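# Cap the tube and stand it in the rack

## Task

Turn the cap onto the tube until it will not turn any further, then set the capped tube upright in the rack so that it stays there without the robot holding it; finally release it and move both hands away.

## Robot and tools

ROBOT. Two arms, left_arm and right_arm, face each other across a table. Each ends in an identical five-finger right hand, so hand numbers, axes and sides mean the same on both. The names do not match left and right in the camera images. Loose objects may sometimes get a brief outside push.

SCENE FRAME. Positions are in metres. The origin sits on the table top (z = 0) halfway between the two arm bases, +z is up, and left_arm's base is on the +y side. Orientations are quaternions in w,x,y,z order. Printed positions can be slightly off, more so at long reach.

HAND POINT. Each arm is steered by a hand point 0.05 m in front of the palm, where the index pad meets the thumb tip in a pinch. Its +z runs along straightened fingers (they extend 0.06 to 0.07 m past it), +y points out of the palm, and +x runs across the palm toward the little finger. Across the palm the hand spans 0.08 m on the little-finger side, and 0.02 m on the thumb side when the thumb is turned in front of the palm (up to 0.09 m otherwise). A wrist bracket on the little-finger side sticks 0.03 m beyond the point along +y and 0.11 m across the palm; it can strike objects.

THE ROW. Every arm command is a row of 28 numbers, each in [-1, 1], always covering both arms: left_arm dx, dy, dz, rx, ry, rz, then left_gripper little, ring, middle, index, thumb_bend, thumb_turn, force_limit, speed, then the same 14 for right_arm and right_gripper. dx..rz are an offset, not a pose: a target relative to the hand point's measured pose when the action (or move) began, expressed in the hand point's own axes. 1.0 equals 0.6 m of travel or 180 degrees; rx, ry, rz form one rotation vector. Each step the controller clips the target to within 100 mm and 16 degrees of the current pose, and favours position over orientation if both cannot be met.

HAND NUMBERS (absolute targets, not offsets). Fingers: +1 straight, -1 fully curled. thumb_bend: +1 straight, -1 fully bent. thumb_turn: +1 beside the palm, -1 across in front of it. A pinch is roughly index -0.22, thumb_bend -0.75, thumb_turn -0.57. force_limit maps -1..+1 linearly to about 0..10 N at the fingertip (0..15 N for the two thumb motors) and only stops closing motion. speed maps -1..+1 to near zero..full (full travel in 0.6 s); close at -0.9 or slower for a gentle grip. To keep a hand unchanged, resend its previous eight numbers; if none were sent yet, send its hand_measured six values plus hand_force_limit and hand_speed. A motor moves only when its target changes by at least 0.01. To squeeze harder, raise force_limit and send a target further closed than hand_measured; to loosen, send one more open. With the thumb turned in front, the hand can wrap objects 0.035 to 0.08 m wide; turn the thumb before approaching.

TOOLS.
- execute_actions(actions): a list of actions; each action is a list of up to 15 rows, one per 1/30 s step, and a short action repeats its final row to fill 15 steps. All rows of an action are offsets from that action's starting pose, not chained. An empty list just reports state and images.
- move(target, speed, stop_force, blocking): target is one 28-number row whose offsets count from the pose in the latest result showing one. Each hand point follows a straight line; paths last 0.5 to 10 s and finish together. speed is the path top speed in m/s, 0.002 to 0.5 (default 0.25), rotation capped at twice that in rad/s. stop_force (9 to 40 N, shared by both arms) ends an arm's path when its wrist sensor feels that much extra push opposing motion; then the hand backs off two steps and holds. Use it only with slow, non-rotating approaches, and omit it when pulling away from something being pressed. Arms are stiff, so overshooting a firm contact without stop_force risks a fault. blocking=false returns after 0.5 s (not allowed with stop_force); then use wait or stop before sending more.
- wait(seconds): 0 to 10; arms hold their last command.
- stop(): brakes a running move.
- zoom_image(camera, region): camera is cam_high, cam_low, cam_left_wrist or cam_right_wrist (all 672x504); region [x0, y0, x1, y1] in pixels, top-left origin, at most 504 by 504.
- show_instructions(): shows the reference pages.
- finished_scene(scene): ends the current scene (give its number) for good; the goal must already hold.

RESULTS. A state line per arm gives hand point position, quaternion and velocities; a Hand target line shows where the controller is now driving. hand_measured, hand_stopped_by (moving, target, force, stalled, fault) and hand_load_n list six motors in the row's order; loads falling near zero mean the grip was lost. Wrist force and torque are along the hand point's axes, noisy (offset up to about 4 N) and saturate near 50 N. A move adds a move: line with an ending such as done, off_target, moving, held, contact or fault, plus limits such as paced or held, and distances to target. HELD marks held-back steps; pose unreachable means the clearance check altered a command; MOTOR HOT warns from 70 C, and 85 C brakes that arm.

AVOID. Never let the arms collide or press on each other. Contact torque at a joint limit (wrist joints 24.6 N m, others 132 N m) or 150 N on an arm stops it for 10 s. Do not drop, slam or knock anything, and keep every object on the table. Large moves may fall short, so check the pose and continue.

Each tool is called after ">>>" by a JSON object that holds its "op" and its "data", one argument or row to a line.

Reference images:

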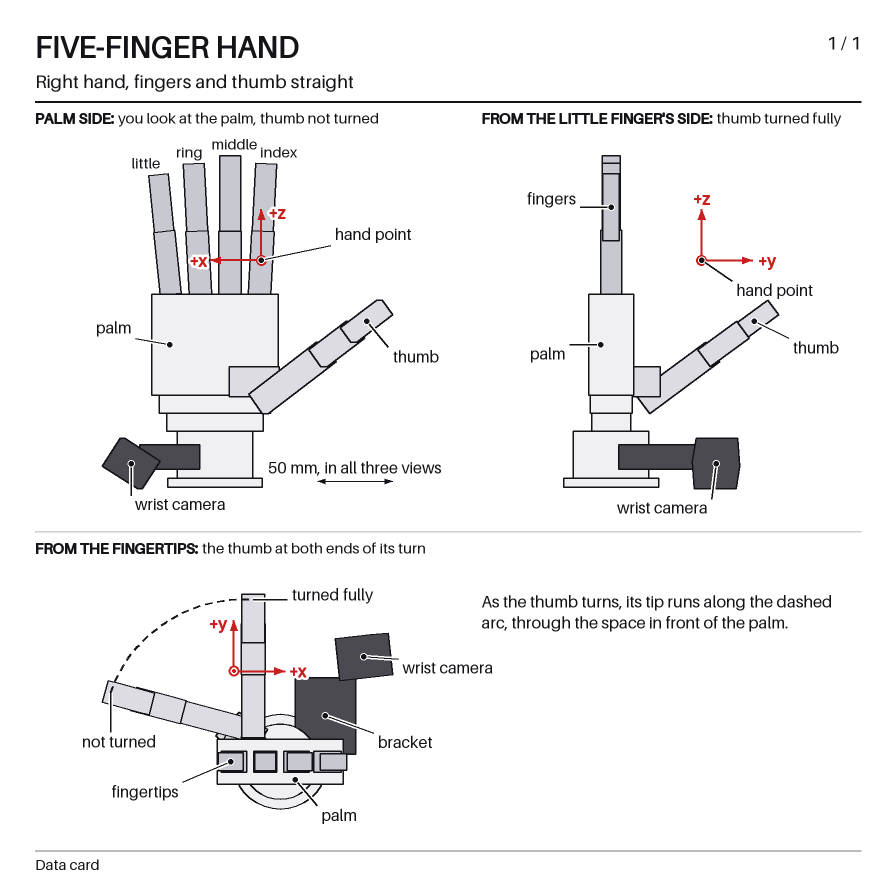

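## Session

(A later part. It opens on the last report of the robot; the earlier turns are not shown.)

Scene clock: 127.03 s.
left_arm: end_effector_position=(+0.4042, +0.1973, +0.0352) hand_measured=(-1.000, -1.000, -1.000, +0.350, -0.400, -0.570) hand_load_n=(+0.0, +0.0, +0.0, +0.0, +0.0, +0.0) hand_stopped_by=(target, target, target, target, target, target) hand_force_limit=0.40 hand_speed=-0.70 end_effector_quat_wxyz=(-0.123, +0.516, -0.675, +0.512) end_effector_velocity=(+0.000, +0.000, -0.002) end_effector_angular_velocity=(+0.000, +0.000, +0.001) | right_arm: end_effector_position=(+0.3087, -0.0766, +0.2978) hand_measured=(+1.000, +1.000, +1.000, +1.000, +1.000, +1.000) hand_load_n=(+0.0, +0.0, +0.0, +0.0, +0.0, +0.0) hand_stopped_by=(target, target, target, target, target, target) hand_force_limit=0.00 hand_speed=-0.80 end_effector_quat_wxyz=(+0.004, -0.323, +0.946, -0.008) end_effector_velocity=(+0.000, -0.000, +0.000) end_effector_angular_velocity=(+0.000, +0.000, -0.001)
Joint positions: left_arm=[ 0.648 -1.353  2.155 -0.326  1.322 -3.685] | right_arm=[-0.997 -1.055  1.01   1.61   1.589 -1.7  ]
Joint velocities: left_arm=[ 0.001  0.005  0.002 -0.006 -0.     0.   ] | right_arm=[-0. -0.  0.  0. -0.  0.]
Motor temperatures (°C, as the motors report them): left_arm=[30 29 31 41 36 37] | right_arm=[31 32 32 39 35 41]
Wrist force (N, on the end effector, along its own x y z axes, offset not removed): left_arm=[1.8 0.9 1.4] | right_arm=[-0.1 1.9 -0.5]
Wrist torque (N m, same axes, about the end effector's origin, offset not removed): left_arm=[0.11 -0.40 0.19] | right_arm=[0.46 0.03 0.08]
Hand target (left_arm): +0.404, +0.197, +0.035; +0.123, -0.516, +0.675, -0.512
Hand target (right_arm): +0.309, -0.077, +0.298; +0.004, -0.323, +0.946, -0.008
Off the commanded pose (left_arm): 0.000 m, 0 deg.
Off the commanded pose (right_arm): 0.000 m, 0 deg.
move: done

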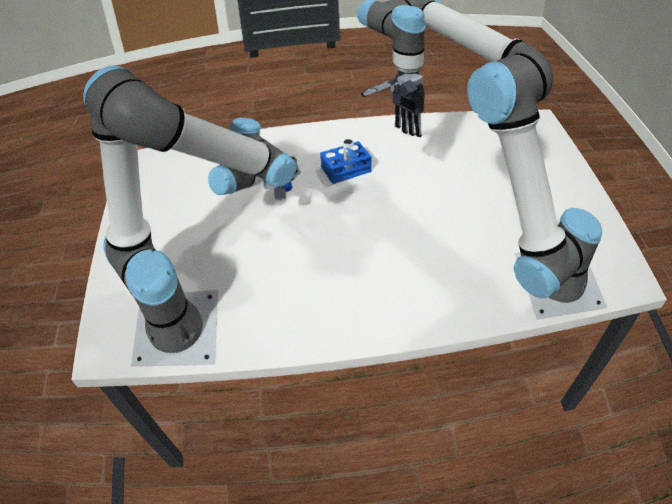

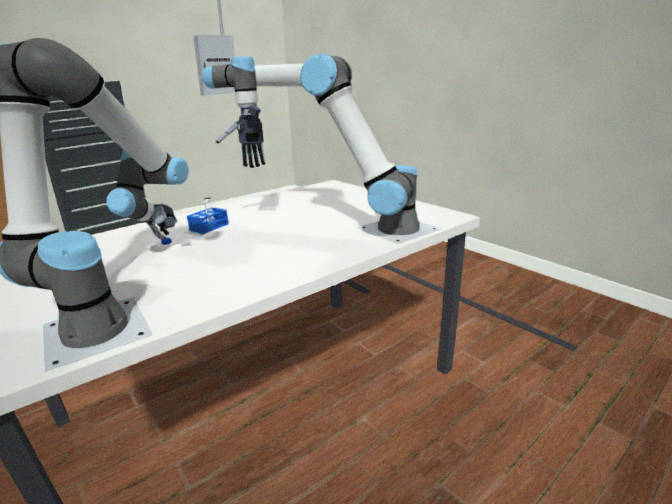

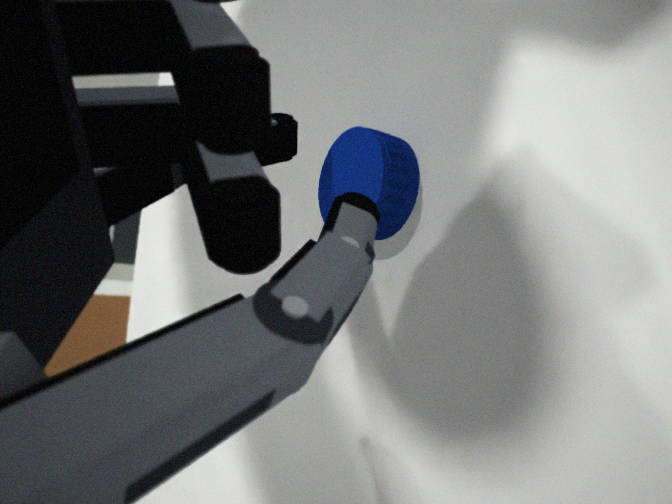

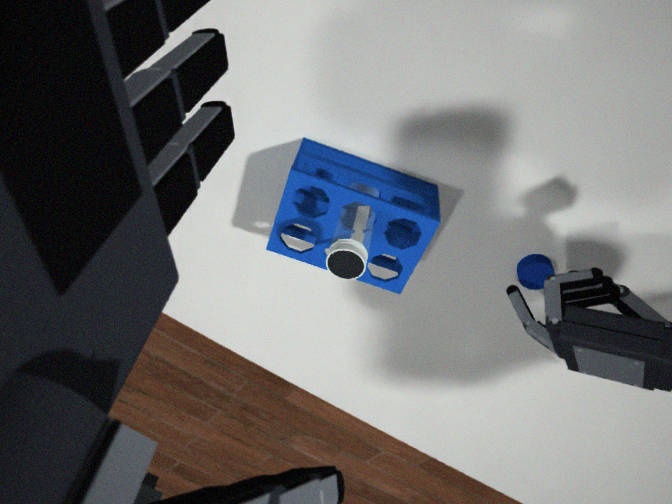

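Track looks good.

>>> {"op": "move", "data": {
  "target": [-0.013,0.033,0.011,0,0,0,-1,-1,-1,0.35,-0.4,-0.57,0.4,-0.7,0,0,0,0,0,0,1,1,1,1,1,1,0,-0.8],
  "speed": 0.015,
  "stop_force": 9
}}

>>> {"op": "move", "data": {
  "target": [0,0,0,0,0,0,-1,-1,-1,-0.3,-0.75,-0.57,0.2,-0.8,0,0,0,0,0,0,1,1,1,1,1,1,0,-0.8]
}}

Scene clock: 133.03 s.
left_arm: end_effector_position=(+0.4009, +0.1988, +0.0135) hand_measured=(-1.000, -1.000, -1.000, +0.350, -0.400, -0.570) hand_load_n=(+0.0, +0.0, +0.0, +0.5, +0.0, +0.0) hand_stopped_by=(target, target, target, target, target, target) hand_force_limit=0.40 hand_speed=-0.70 end_effector_quat_wxyz=(-0.123, +0.516, -0.675, +0.512) end_effector_velocity=(-0.000, +0.001, -0.003) end_effector_angular_velocity=(+0.002, +0.001, +0.002) | right_arm: end_effector_position=(+0.3087, -0.0766, +0.2978) hand_measured=(+1.000, +1.000, +1.000, +1.000, +1.000, +1.000) hand_load_n=(+0.0, +0.0, +0.0, +0.0, +0.0, +0.0) hand_stopped_by=(target, target, target, target, target, target) hand_force_limit=0.00 hand_speed=-0.80 end_effector_quat_wxyz=(+0.004, -0.323, +0.946, -0.008) end_effector_velocity=(-0.000, +0.000, -0.000) end_effector_angular_velocity=(+0.000, -0.000, +0.000)
Joint positions: left_arm=[ 0.643 -1.314  2.184 -0.393  1.317 -3.687] | right_arm=[-0.997 -1.055  1.01   1.61   1.589 -1.7  ]
Joint velocities: left_arm=[ 0.001  0.006  0.003 -0.006 -0.001 -0.   ] | right_arm=[ 0.001 -0.     0.    -0.    -0.     0.001]
Motor temperatures (°C, as the motors report them): left_arm=[30 29 31 41 36 37] | right_arm=[31 32 32 39 35 41]
Wrist force (N, on the end effector, along its own x y z axes, offset not removed): left_arm=[1.3 -1.2 -0.3] | right_arm=[0.4 0.7 0.8]
Wrist torque (N m, same axes, about the end effector's origin, offset not removed): left_arm=[0.30 -0.23 0.23] | right_arm=[0.13 0.02 0.06]
Hand target (left_arm): +0.401, +0.199, +0.013; +0.123, -0.516, +0.675, -0.512
Hand target (right_arm): +0.309, -0.077, +0.298; +0.004, -0.323, +0.946, -0.008
Off the commanded pose (left_arm): 0.000 m, 0 deg.
Off the commanded pose (right_arm): 0.000 m, 0 deg.
move: done

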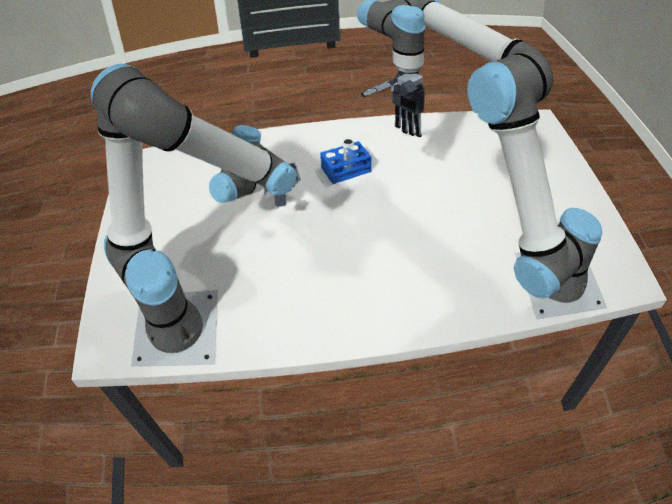

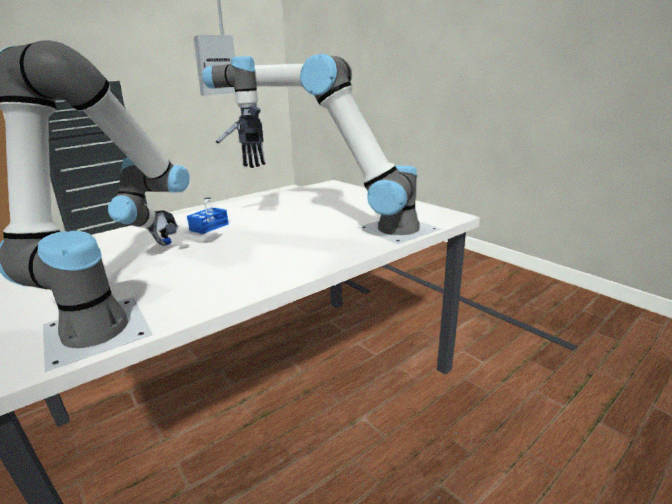

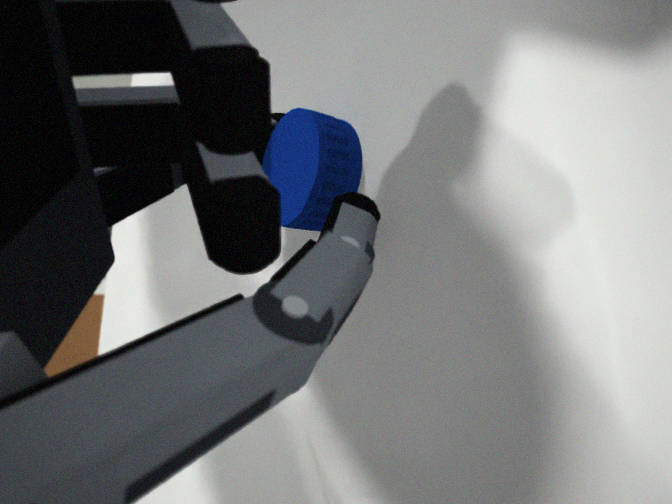

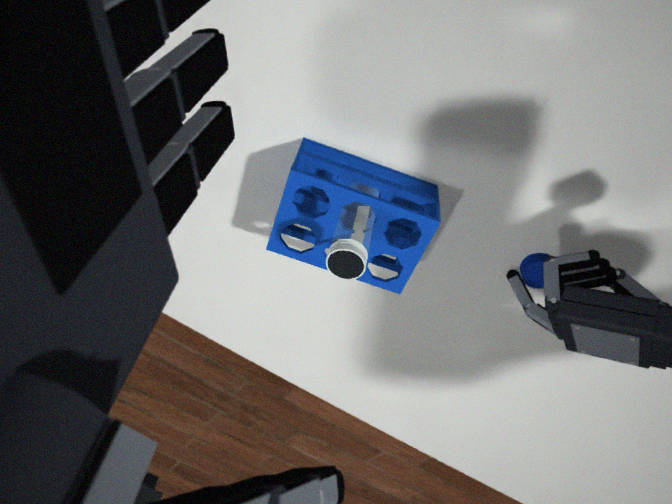

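Scene clock: 134.97 s.
left_arm: end_effector_position=(+0.4009, +0.1988, +0.0135) hand_measured=(-1.000, -1.000, -1.000, +0.320, -0.750, -0.570) hand_load_n=(+0.0, +0.0, +0.0, +6.0, +0.0, +0.0) hand_stopped_by=(target, target, target, force, target, target) hand_force_limit=0.20 hand_speed=-0.80 end_effector_quat_wxyz=(-0.123, +0.516, -0.675, +0.512) end_effector_velocity=(+0.000, +0.001, -0.000) end_effector_angular_velocity=(-0.000, -0.000, +0.001) | right_arm: end_effector_position=(+0.3087, -0.0766, +0.2978) hand_measured=(+1.000, +1.000, +1.000, +1.000, +1.000, +1.000) hand_load_n=(+0.0, +0.0, +0.0, +0.0, +0.0, +0.0) hand_stopped_by=(target, target, target, target, target, target) hand_force_limit=0.00 hand_speed=-0.80 end_effector_quat_wxyz=(+0.004, -0.323, +0.946, -0.008) end_effector_velocity=(+0.001, -0.000, -0.000) end_effector_angular_velocity=(+0.000, +0.000, -0.002)
Joint positions: left_arm=[ 0.643 -1.314  2.184 -0.393  1.317 -3.687] | right_arm=[-0.997 -1.055  1.01   1.61   1.589 -1.7  ]
Joint velocities: left_arm=[ 0.002  0.     0.    -0.001  0.    -0.   ] | right_arm=[-0.002  0.001  0.    -0.001 -0.     0.001]
Motor temperatures (°C, as the motors report them): left_arm=[30 29 31 41 36 37] | right_arm=[31 32 32 39 35 41]
Wrist force (N, on the end effector, along its own x y z axes, offset not removed): left_arm=[3.8 -6.8 -0.5] | right_arm=[-2.2 0.2 0.1]
Wrist torque (N m, same axes, about the end effector's origin, offset not removed): left_arm=[0.65 -0.32 0.33] | right_arm=[0.09 0.44 -0.13]
Hand target (left_arm): +0.401, +0.199, +0.014; +0.123, -0.516, +0.675, -0.512
Hand target (right_arm): +0.309, -0.077, +0.298; +0.004, -0.323, +0.946, -0.008
Off the commanded pose (left_arm): 0.000 m, 0 deg.
Off the commanded pose (right_arm): 0.000 m, 0 deg.
move: done

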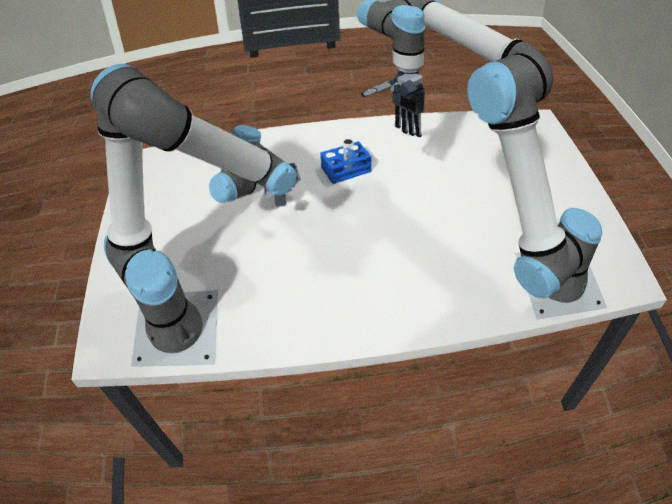

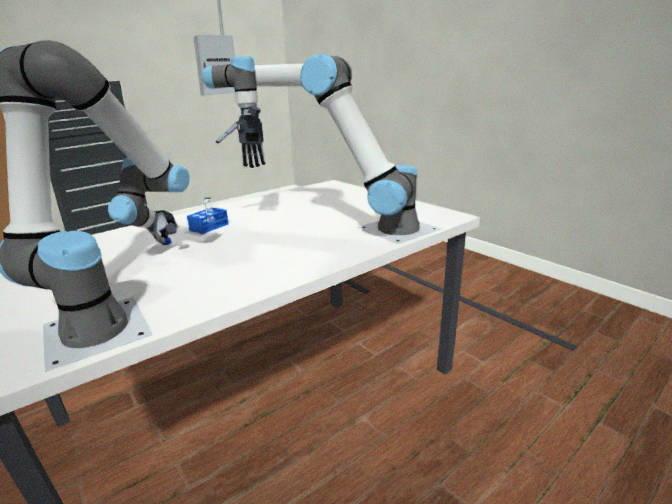

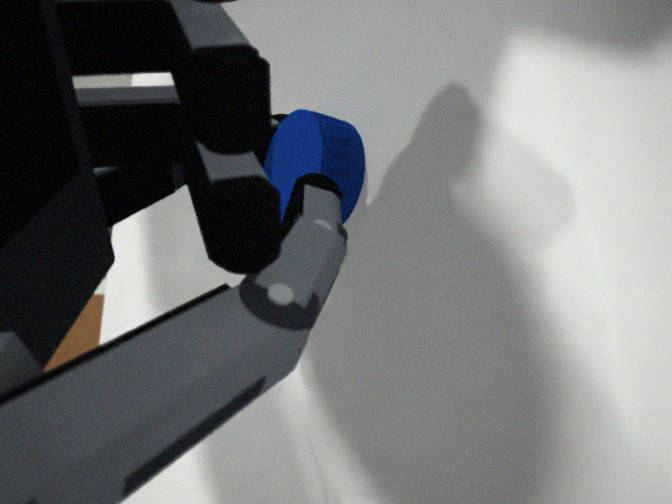

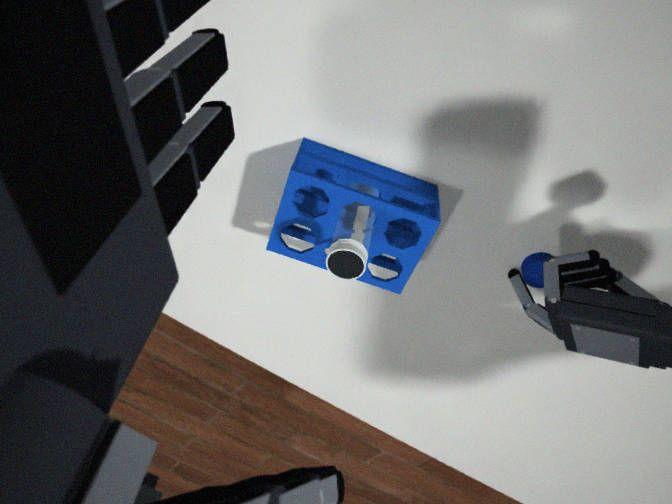

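>>> {"op": "move", "data": {
  "target": [0,0,0,0.055,0,0,-1,-1,-1,0.35,-0.45,-0.57,0.2,-0.5,0,0,0,0,0,0,1,1,1,1,1,1,0,-0.8],
  "speed": 0.05
}}

>>> {"op": "move", "data": {
  "target": [0,0,0,0,0,0,-1,-1,-1,-0.3,-0.45,-0.57,1,-0.8,0,0,0,0,0,0,1,1,1,1,1,1,0,-0.8]
}}

Scene clock: 139.67 s.
left_arm: end_effector_position=(+0.4009, +0.1988, +0.0135) hand_measured=(-1.000, -1.000, -1.000, +0.350, -0.450, -0.570) hand_load_n=(+0.0, +0.0, +0.0, +0.0, +0.0, +0.0) hand_stopped_by=(target, target, target, target, target, target) hand_force_limit=0.20 hand_speed=-0.50 end_effector_quat_wxyz=(-0.167, +0.503, -0.629, +0.568) end_effector_velocity=(-0.001, -0.001, -0.001) end_effector_angular_velocity=(-0.004, -0.009, +0.002) | right_arm: end_effector_position=(+0.3087, -0.0766, +0.2978) hand_measured=(+1.000, +1.000, +1.000, +1.000, +1.000, +1.000) hand_load_n=(+0.0, +0.0, +0.0, +0.0, +0.0, +0.0) hand_stopped_by=(target, target, target, target, target, target) hand_force_limit=0.00 hand_speed=-0.80 end_effector_quat_wxyz=(+0.004, -0.323, +0.946, -0.008) end_effector_velocity=(+0.000, +0.000, +0.000) end_effector_angular_velocity=(+0.000, -0.000, -0.001)
Joint positions: left_arm=[ 0.562 -1.322  2.311 -0.657  1.155 -3.67 ] | right_arm=[-0.997 -1.055  1.01   1.61   1.589 -1.7  ]
Joint velocities: left_arm=[-0.007  0.002  0.008 -0.02  -0.011  0.003] | right_arm=[ 0.    -0.     0.    -0.    -0.     0.001]
Motor temperatures (°C, as the motors report them): left_arm=[30 29 31 41 36 37] | right_arm=[31 32 32 39 35 41]
Wrist force (N, on the end effector, along its own x y z axes, offset not removed): left_arm=[2.6 1.1 2.6] | right_arm=[0.6 0.2 -1.3]
Wrist torque (N m, same axes, about the end effector's origin, offset not removed): left_arm=[0.07 -0.62 0.24] | right_arm=[0.21 0.10 0.00]
Hand target (left_arm): +0.401, +0.199, +0.014; +0.167, -0.503, +0.629, -0.569
Hand target (right_arm): +0.309, -0.077, +0.298; +0.004, -0.323, +0.946, -0.008
Off the commanded pose (left_arm): 0.000 m, 0 deg.
Off the commanded pose (right_arm): 0.000 m, 0 deg.
move: done

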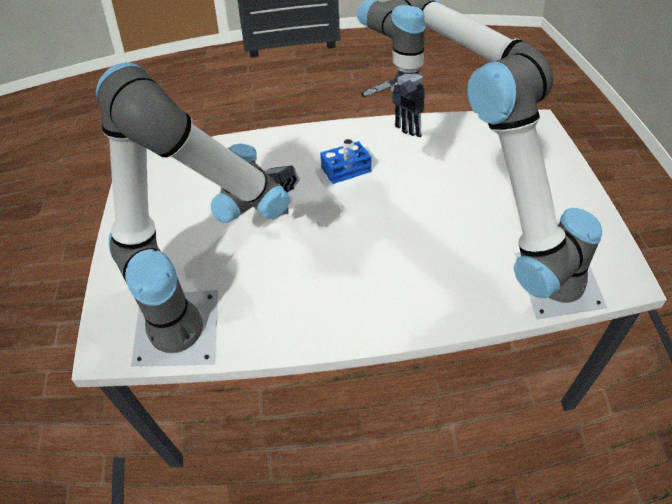

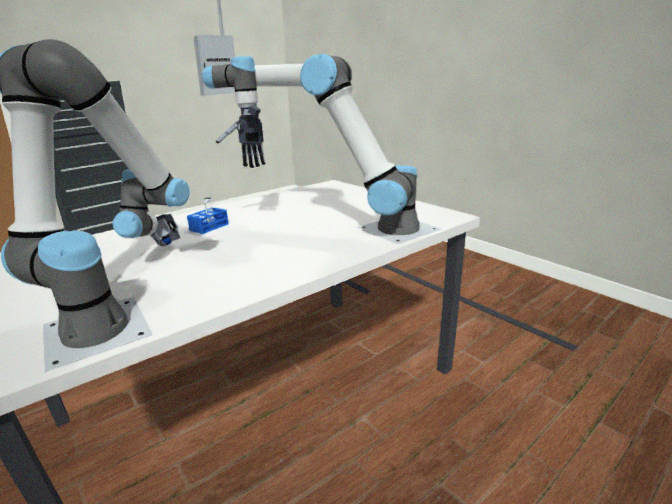

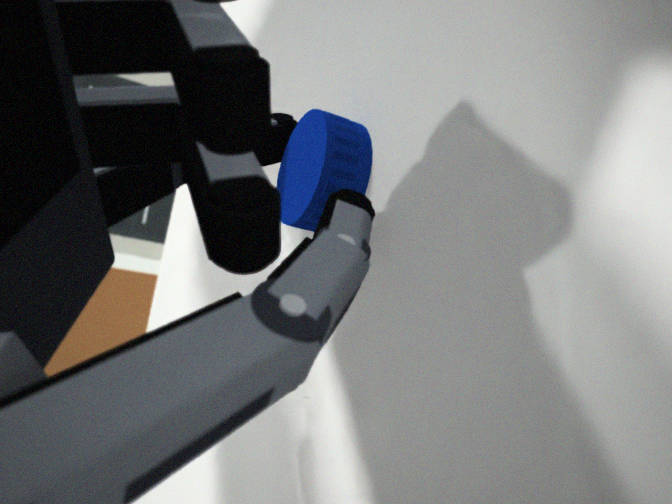

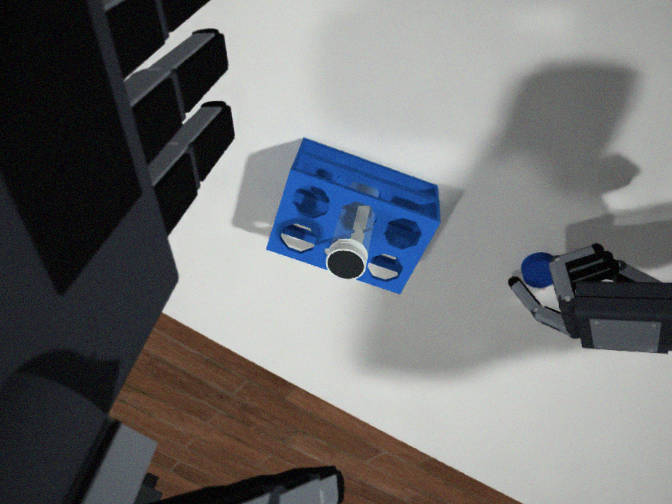

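Scene clock: 140.40 s.
left_arm: end_effector_position=(+0.4010, +0.1988, +0.0135) hand_measured=(-1.000, -1.000, -1.000, +0.196, -0.448, -0.570) hand_load_n=(+0.0, +0.0, +0.0, +10.0, +2.5, -1.0) hand_stopped_by=(target, target, target, force, target, target) hand_force_limit=1.00 hand_speed=-0.80 end_effector_quat_wxyz=(-0.167, +0.503, -0.629, +0.568) end_effector_velocity=(-0.001, +0.000, -0.000) end_effector_angular_velocity=(+0.001, +0.001, -0.001) | right_arm: end_effector_position=(+0.3087, -0.0766, +0.2978) hand_measured=(+1.000, +1.000, +1.000, +1.000, +1.000, +1.000) hand_load_n=(+0.0, +0.0, +0.0, +0.0, +0.0, +0.0) hand_stopped_by=(target, target, target, target, target, target) hand_force_limit=0.00 hand_speed=-0.80 end_effector_quat_wxyz=(+0.004, -0.323, +0.946, -0.008) end_effector_velocity=(-0.000, -0.000, +0.000) end_effector_angular_velocity=(-0.000, -0.000, +0.000)
Joint positions: left_arm=[ 0.562 -1.322  2.311 -0.657  1.155 -3.67 ] | right_arm=[-0.997 -1.055  1.01   1.61   1.589 -1.7  ]
Joint velocities: left_arm=[-0.001  0.     0.001  0.     0.    -0.   ] | right_arm=[ 0. -0. -0.  0.  0. -0.]
Motor temperatures (°C, as the motors report them): left_arm=[30 29 31 41 36 37] | right_arm=[31 32 32 39 35 41]
Wrist force (N, on the end effector, along its own x y z axes, offset not removed): left_arm=[6.3 -4.0 -0.1] | right_arm=[1.0 0.7 0.6]
Wrist torque (N m, same axes, about the end effector's origin, offset not removed): left_arm=[0.43 -0.74 0.44] | right_arm=[0.17 -0.08 0.10]
Hand target (left_arm): +0.401, +0.199, +0.014; +0.167, -0.503, +0.629, -0.568
Hand target (right_arm): +0.309, -0.077, +0.298; +0.004, -0.323, +0.946, -0.008
Off the commanded pose (left_arm): 0.000 m, 0 deg.
Off the commanded pose (right_arm): 0.000 m, 0 deg.
move: done

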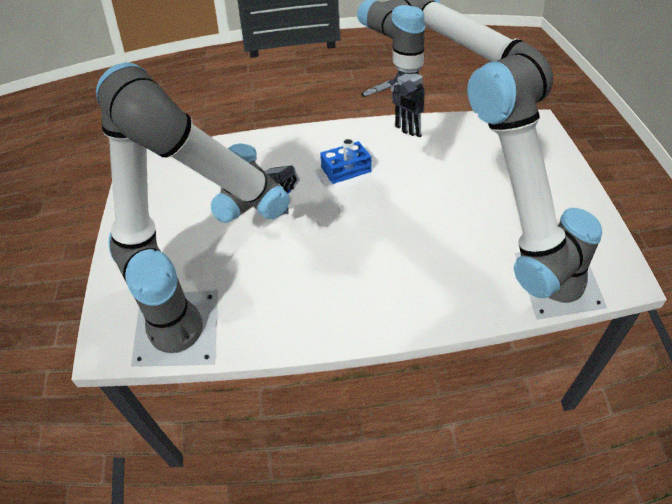

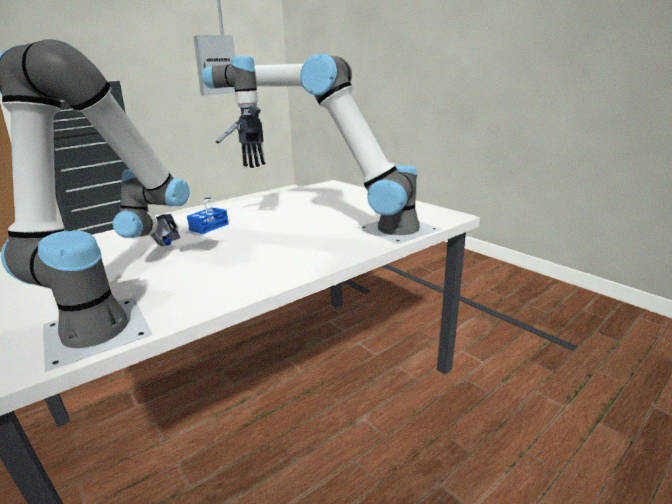

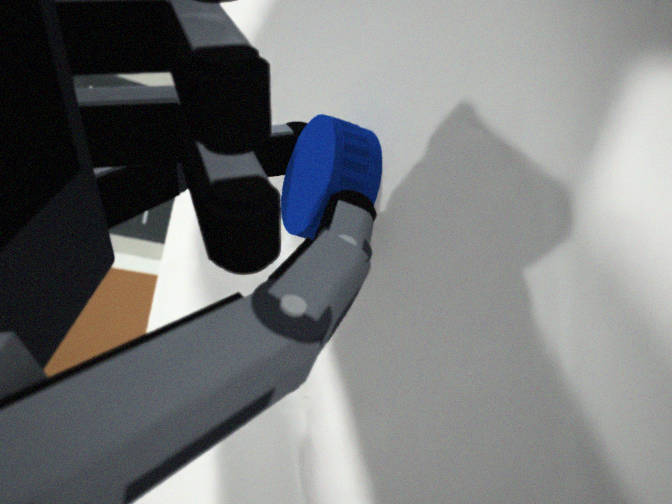

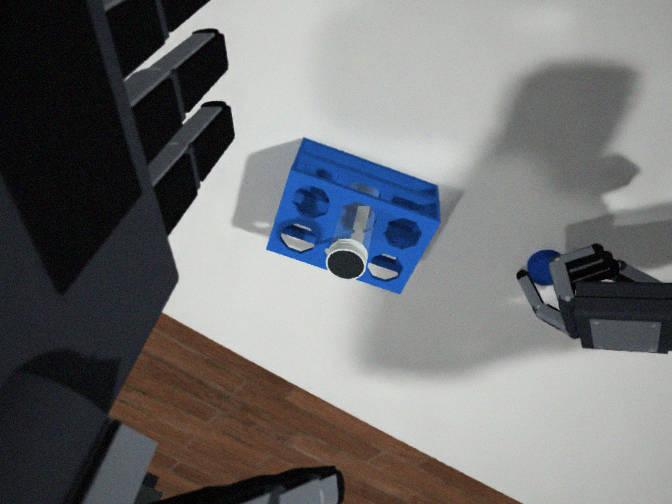

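>>> {"op": "move", "data": {
  "target": [0,0,0,0,0,0,-1,-1,-1,-0.3,-0.5,-0.57,0.2,-0.9,0,0,0,0,0,0,1,1,1,1,1,1,0,-0.8]
}}

>>> {"op": "move", "data": {
  "target": [0.09,-0.22,-0.074,0,0,0,-1,-1,-1,-0.3,-0.5,-0.57,0.2,-0.9,0,0,0,0,0,0,1,1,1,1,1,1,0,-0.8],
  "speed": 0.08
}}

>>> {"op": "zoom_image", "data": {
  "camera": "cam_low",
  "region": [110,150,250,250]
}}

Scene clock: 145.60 s.
left_arm: end_effector_position=(+0.4009, +0.1988, +0.0135) hand_measured=(-1.000, -1.000, -1.000, +0.196, -0.490, -0.570) hand_load_n=(+0.0, +0.0, +0.0, +11.5, +9.0, +0.0) hand_stopped_by=(target, target, target, force, stalled, target) hand_force_limit=0.20 hand_speed=-0.90 end_effector_quat_wxyz=(-0.167, +0.503, -0.629, +0.568) end_effector_velocity=(+0.000, +0.000, -0.000) end_effector_angular_velocity=(+0.000, +0.000, +0.001) | right_arm: end_effector_position=(+0.3087, -0.0766, +0.2978) hand_measured=(+1.000, +1.000, +1.000, +1.000, +1.000, +1.000) hand_load_n=(+0.0, +0.0, +0.0, +0.0, +0.0, +0.0) hand_stopped_by=(target, target, target, target, target, target) hand_force_limit=0.00 hand_speed=-0.80 end_effector_quat_wxyz=(+0.004, -0.323, +0.946, -0.008) end_effector_velocity=(-0.001, +0.000, +0.000) end_effector_angular_velocity=(-0.000, +0.001, +0.001)
Joint positions: left_arm=[ 0.562 -1.322  2.311 -0.657  1.155 -3.67 ] | right_arm=[-0.997 -1.055  1.01   1.61   1.589 -1.7  ]
Joint velocities: left_arm=[ 0.001  0.    -0.    -0.    -0.    -0.   ] | right_arm=[ 0.001 -0.001  0.     0.001 -0.    -0.001]
Motor temperatures (°C, as the motors report them): left_arm=[30 29 31 41 36 37] | right_arm=[31 32 32 39 35 41]
Wrist force (N, on the end effector, along its own x y z axes, offset not removed): left_arm=[5.9 -2.0 -0.7] | right_arm=[-1.0 0.6 -1.2]
Wrist torque (N m, same axes, about the end effector's origin, offset not removed): left_arm=[0.10 -0.88 0.35] | right_arm=[0.27 0.31 -0.03]
Hand target (left_arm): +0.401, +0.199, +0.014; +0.167, -0.503, +0.629, -0.568
Hand target (right_arm): +0.309, -0.077, +0.298; +0.004, -0.323, +0.946, -0.008
Off the commanded pose (left_arm): 0.000 m, 0 deg.
Off the commanded pose (right_arm): 0.000 m, 0 deg.
move: done

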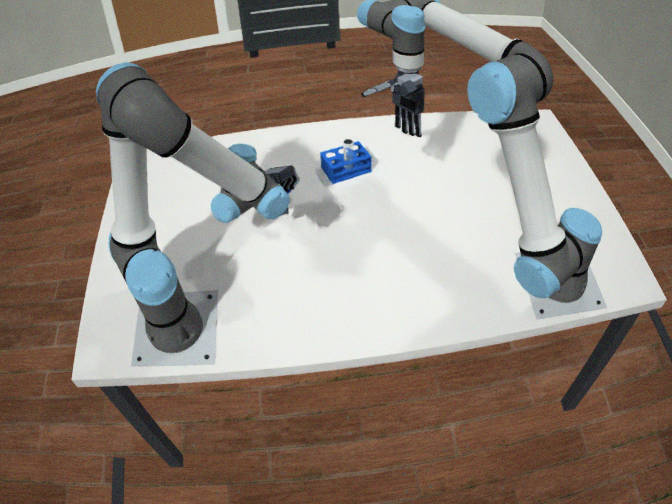

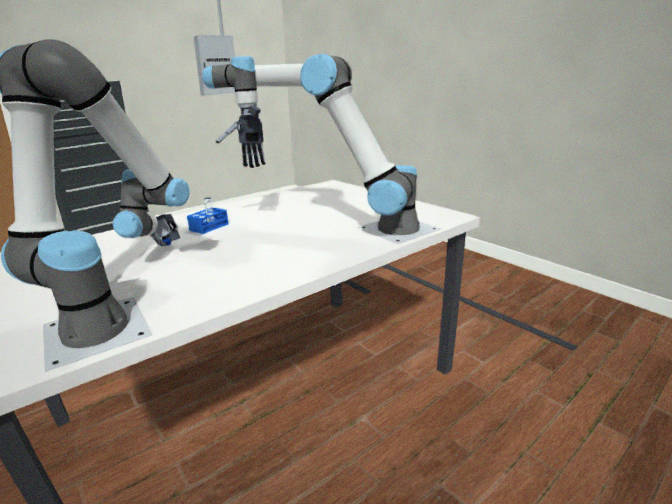

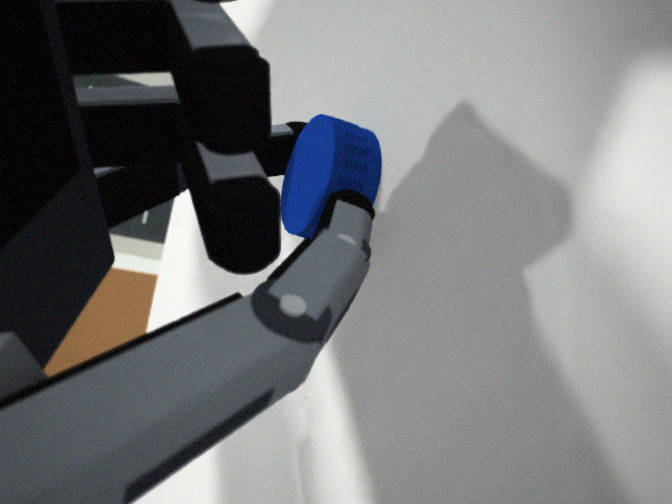

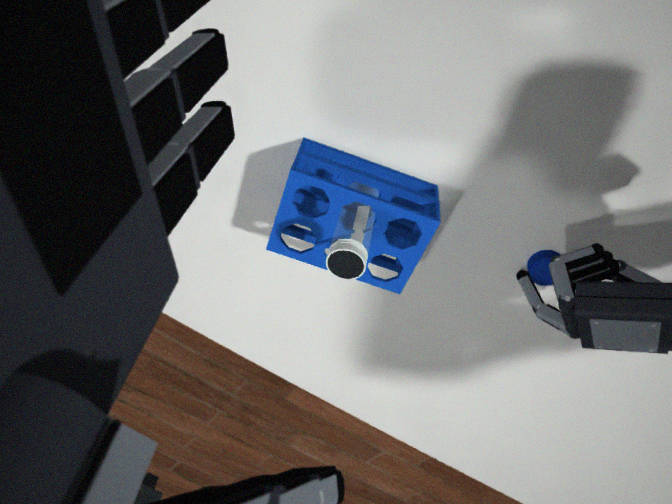

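Scene clock: 147.90 s.
left_arm: end_effector_position=(+0.4012, +0.1992, +0.1626) hand_measured=(-1.000, -1.000, -1.000, +0.196, -0.486, -0.570) hand_load_n=(+0.0, +0.0, +0.0, +11.0, +8.5, +0.0) hand_stopped_by=(target, target, target, force, stalled, target) hand_force_limit=0.20 hand_speed=-0.90 end_effector_quat_wxyz=(-0.167, +0.503, -0.629, +0.568) end_effector_velocity=(-0.000, -0.000, +0.002) end_effector_angular_velocity=(-0.000, +0.000, +0.000) | right_arm: end_effector_position=(+0.3087, -0.0766, +0.2978) hand_measured=(+1.000, +1.000, +1.000, +1.000, +1.000, +1.000) hand_load_n=(+0.0, +0.0, +0.0, +0.0, +0.0, +0.0) hand_stopped_by=(target, target, target, target, target, target) hand_force_limit=0.00 hand_speed=-0.80 end_effector_quat_wxyz=(+0.004, -0.323, +0.946, -0.008) end_effector_velocity=(+0.000, -0.001, +0.000) end_effector_angular_velocity=(-0.000, +0.000, -0.001)
Joint positions: left_arm=[ 0.563 -1.624  2.133 -0.177  1.156 -3.669] | right_arm=[-0.997 -1.055  1.01   1.61   1.589 -1.7  ]
Joint velocities: left_arm=[-0.001 -0.002 -0.004  0.007 -0.001 -0.001] | right_arm=[-0.001 -0.    -0.     0.001  0.    -0.   ]
Motor temperatures (°C, as the motors report them): left_arm=[30 29 31 41 36 37] | right_arm=[31 32 32 39 35 41]
Wrist force (N, on the end effector, along its own x y z axes, offset not removed): left_arm=[3.4 1.7 3.1] | right_arm=[-1.2 0.7 0.0]
Wrist torque (N m, same axes, about the end effector's origin, offset not removed): left_arm=[0.22 -0.82 0.41] | right_arm=[0.15 0.26 -0.08]
Hand target (left_arm): +0.401, +0.199, +0.163; +0.167, -0.503, +0.629, -0.568
Hand target (right_arm): +0.309, -0.077, +0.298; +0.004, -0.323, +0.946, -0.008
Off the commanded pose (left_arm): 0.000 m, 0 deg.
Off the commanded pose (right_arm): 0.000 m, 0 deg.
move: done

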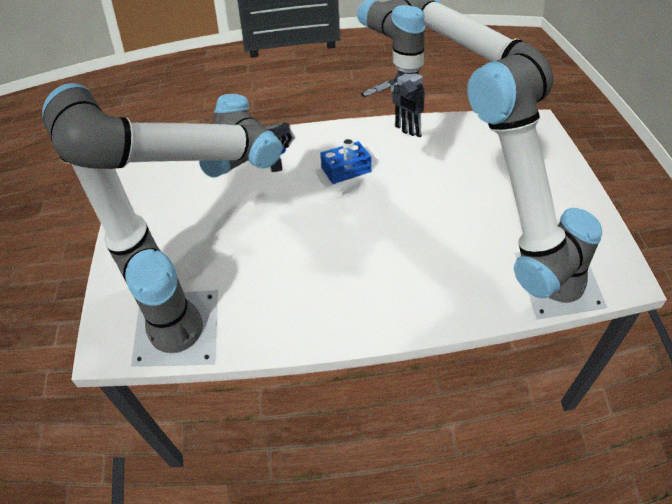

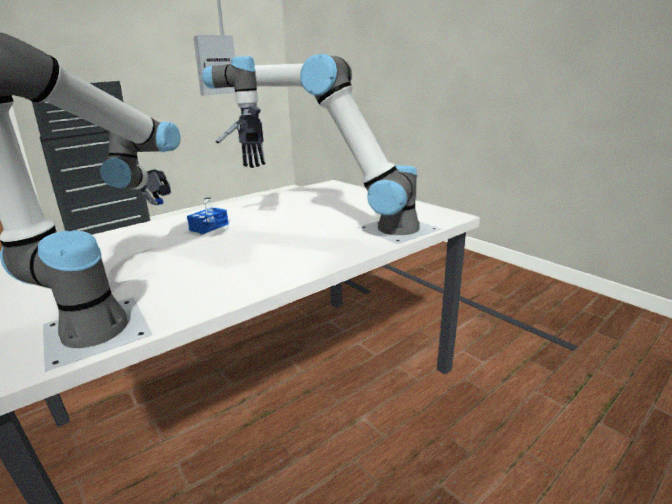

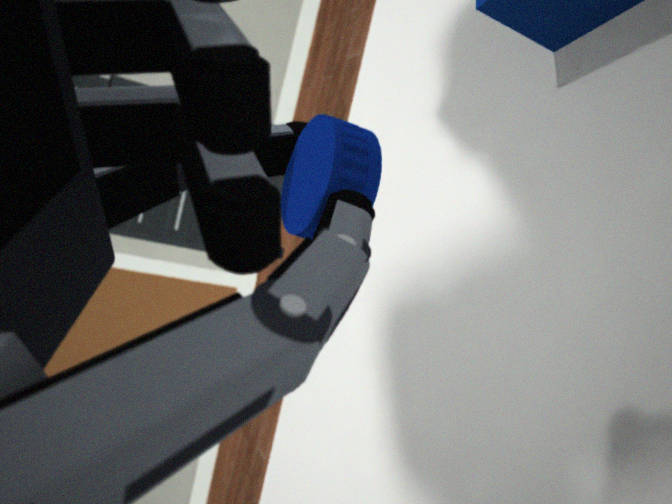

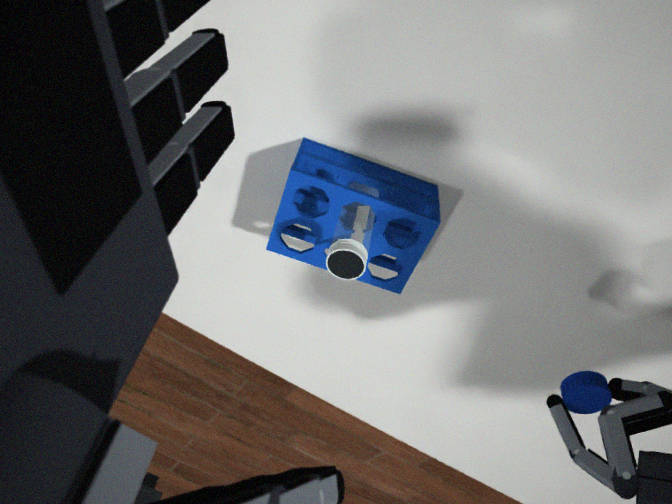

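Region (110, 150, 250, 250) of cam_low's 672x504 image, scaled by 3.600, with more detail than that image has; it fills the top 360 rows of this view, and the rest is white.

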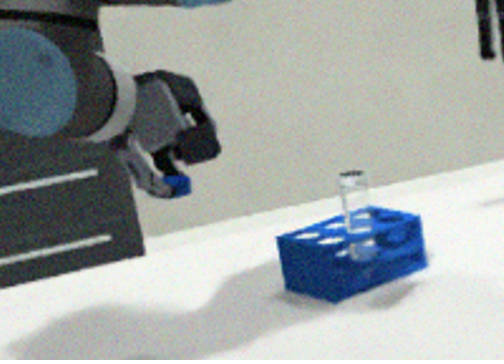

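>>> {"op": "move", "data": {
  "target": [0.237,0.038,0.242,0,0,0,-1,-1,-1,-0.3,-0.5,-0.57,0.2,-0.9,0.12,-0.15,-0.05,0,0,0,1,1,1,1,1,1,0,-0.8],
  "speed": 0.12
}}

>>> {"op": "zoom_image", "data": {
  "camera": "cam_low",
  "region": [150,150,270,250]
}}

Scene clock: 154.77 s.
left_arm: end_effector_position=(+0.4422, -0.0006, +0.1512) hand_measured=(-1.000, -1.000, -1.000, +0.196, -0.486, -0.570) hand_load_n=(+0.0, +0.0, +0.0, +11.0, +8.5, +0.0) hand_stopped_by=(target, target, target, force, stalled, target) hand_force_limit=0.20 hand_speed=-0.90 end_effector_quat_wxyz=(-0.167, +0.503, -0.629, +0.569) end_effector_velocity=(-0.000, -0.002, +0.000) end_effector_angular_velocity=(+0.001, +0.001, -0.001) | right_arm: end_effector_position=(+0.3062, -0.1913, +0.3294) hand_measured=(+1.000, +1.000, +1.000, +1.000, +1.000, +1.000) hand_load_n=(+0.0, +0.0, +0.0, +0.0, +0.0, +0.0) hand_stopped_by=(target, target, target, target, target, target) hand_force_limit=0.00 hand_speed=-0.80 end_effector_quat_wxyz=(+0.004, -0.323, +0.946, -0.008) end_effector_velocity=(-0.000, -0.001, +0.001) end_effector_angular_velocity=(+0.000, +0.000, -0.001)
Joint positions: left_arm=[ 0.428 -1.206  1.672 -0.11   1.028 -3.721] | right_arm=[-1.222 -1.259  1.222  1.599  1.587 -1.925]
Joint velocities: left_arm=[-0.001  0.003 -0.006  0.004 -0.    -0.   ] | right_arm=[-0.003 -0.002  0.001  0.002 -0.    -0.002]
Motor temperatures (°C, as the motors report them): left_arm=[30 29 31 41 36 37] | right_arm=[31 32 32 39 35 41]
Wrist force (N, on the end effector, along its own x y z axes, offset not removed): left_arm=[1.1 1.0 1.3] | right_arm=[-0.2 0.1 -0.9]
Wrist torque (N m, same axes, about the end effector's origin, offset not removed): left_arm=[0.12 -0.35 0.08] | right_arm=[0.08 0.16 -0.01]
Hand target (left_arm): +0.442, -0.001, +0.151; +0.167, -0.503, +0.629, -0.569
Hand target (right_arm): +0.306, -0.191, +0.329; +0.004, -0.323, +0.946, -0.008
Off the commanded pose (left_arm): 0.000 m, 0 deg.
Off the commanded pose (right_arm): 0.000 m, 0 deg.
move: done

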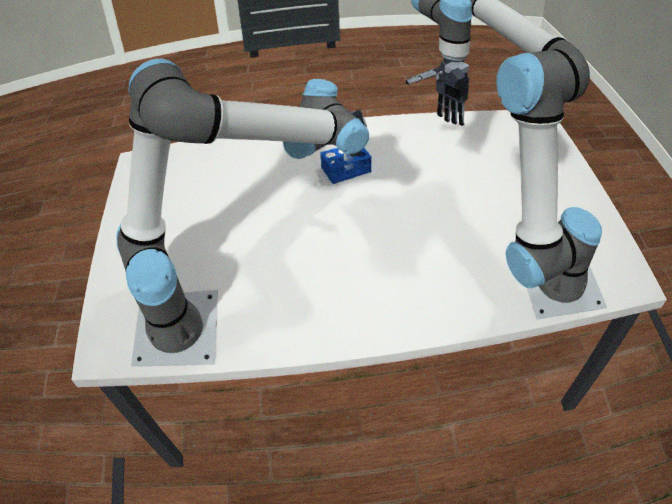

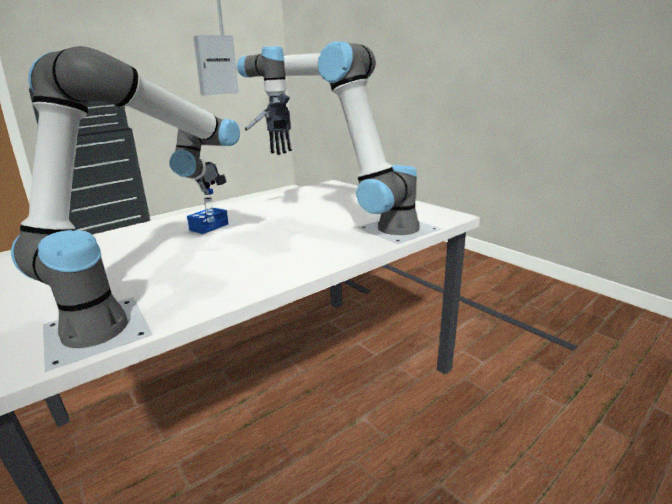

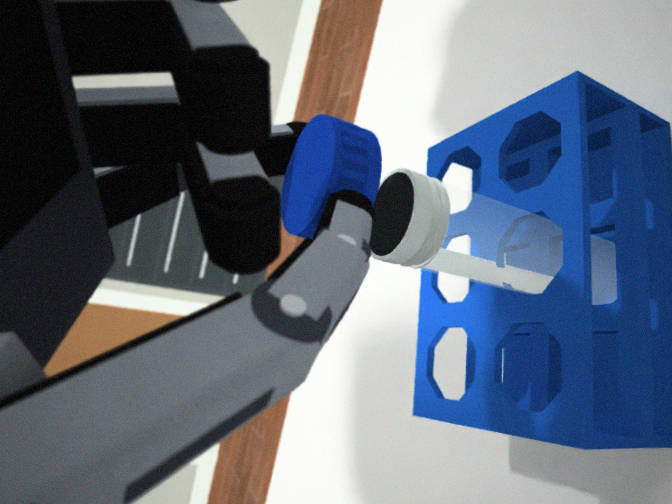

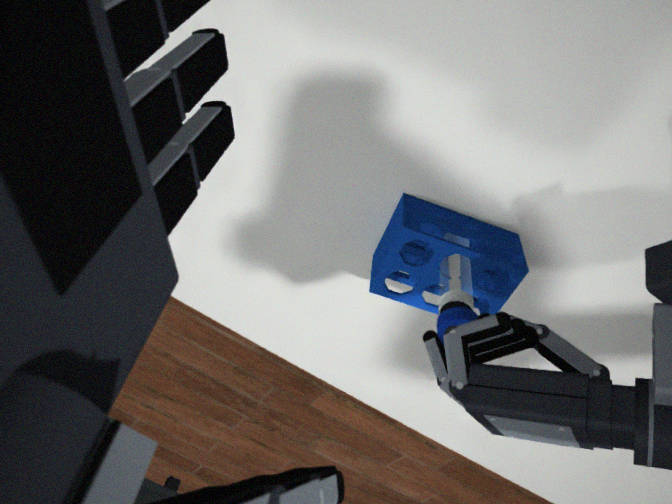

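Region (150, 150, 270, 250) of cam_low's 672x504 image, scaled by 4.200, with more detail than that image has.

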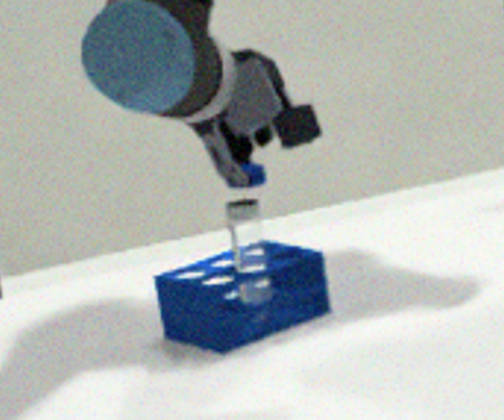

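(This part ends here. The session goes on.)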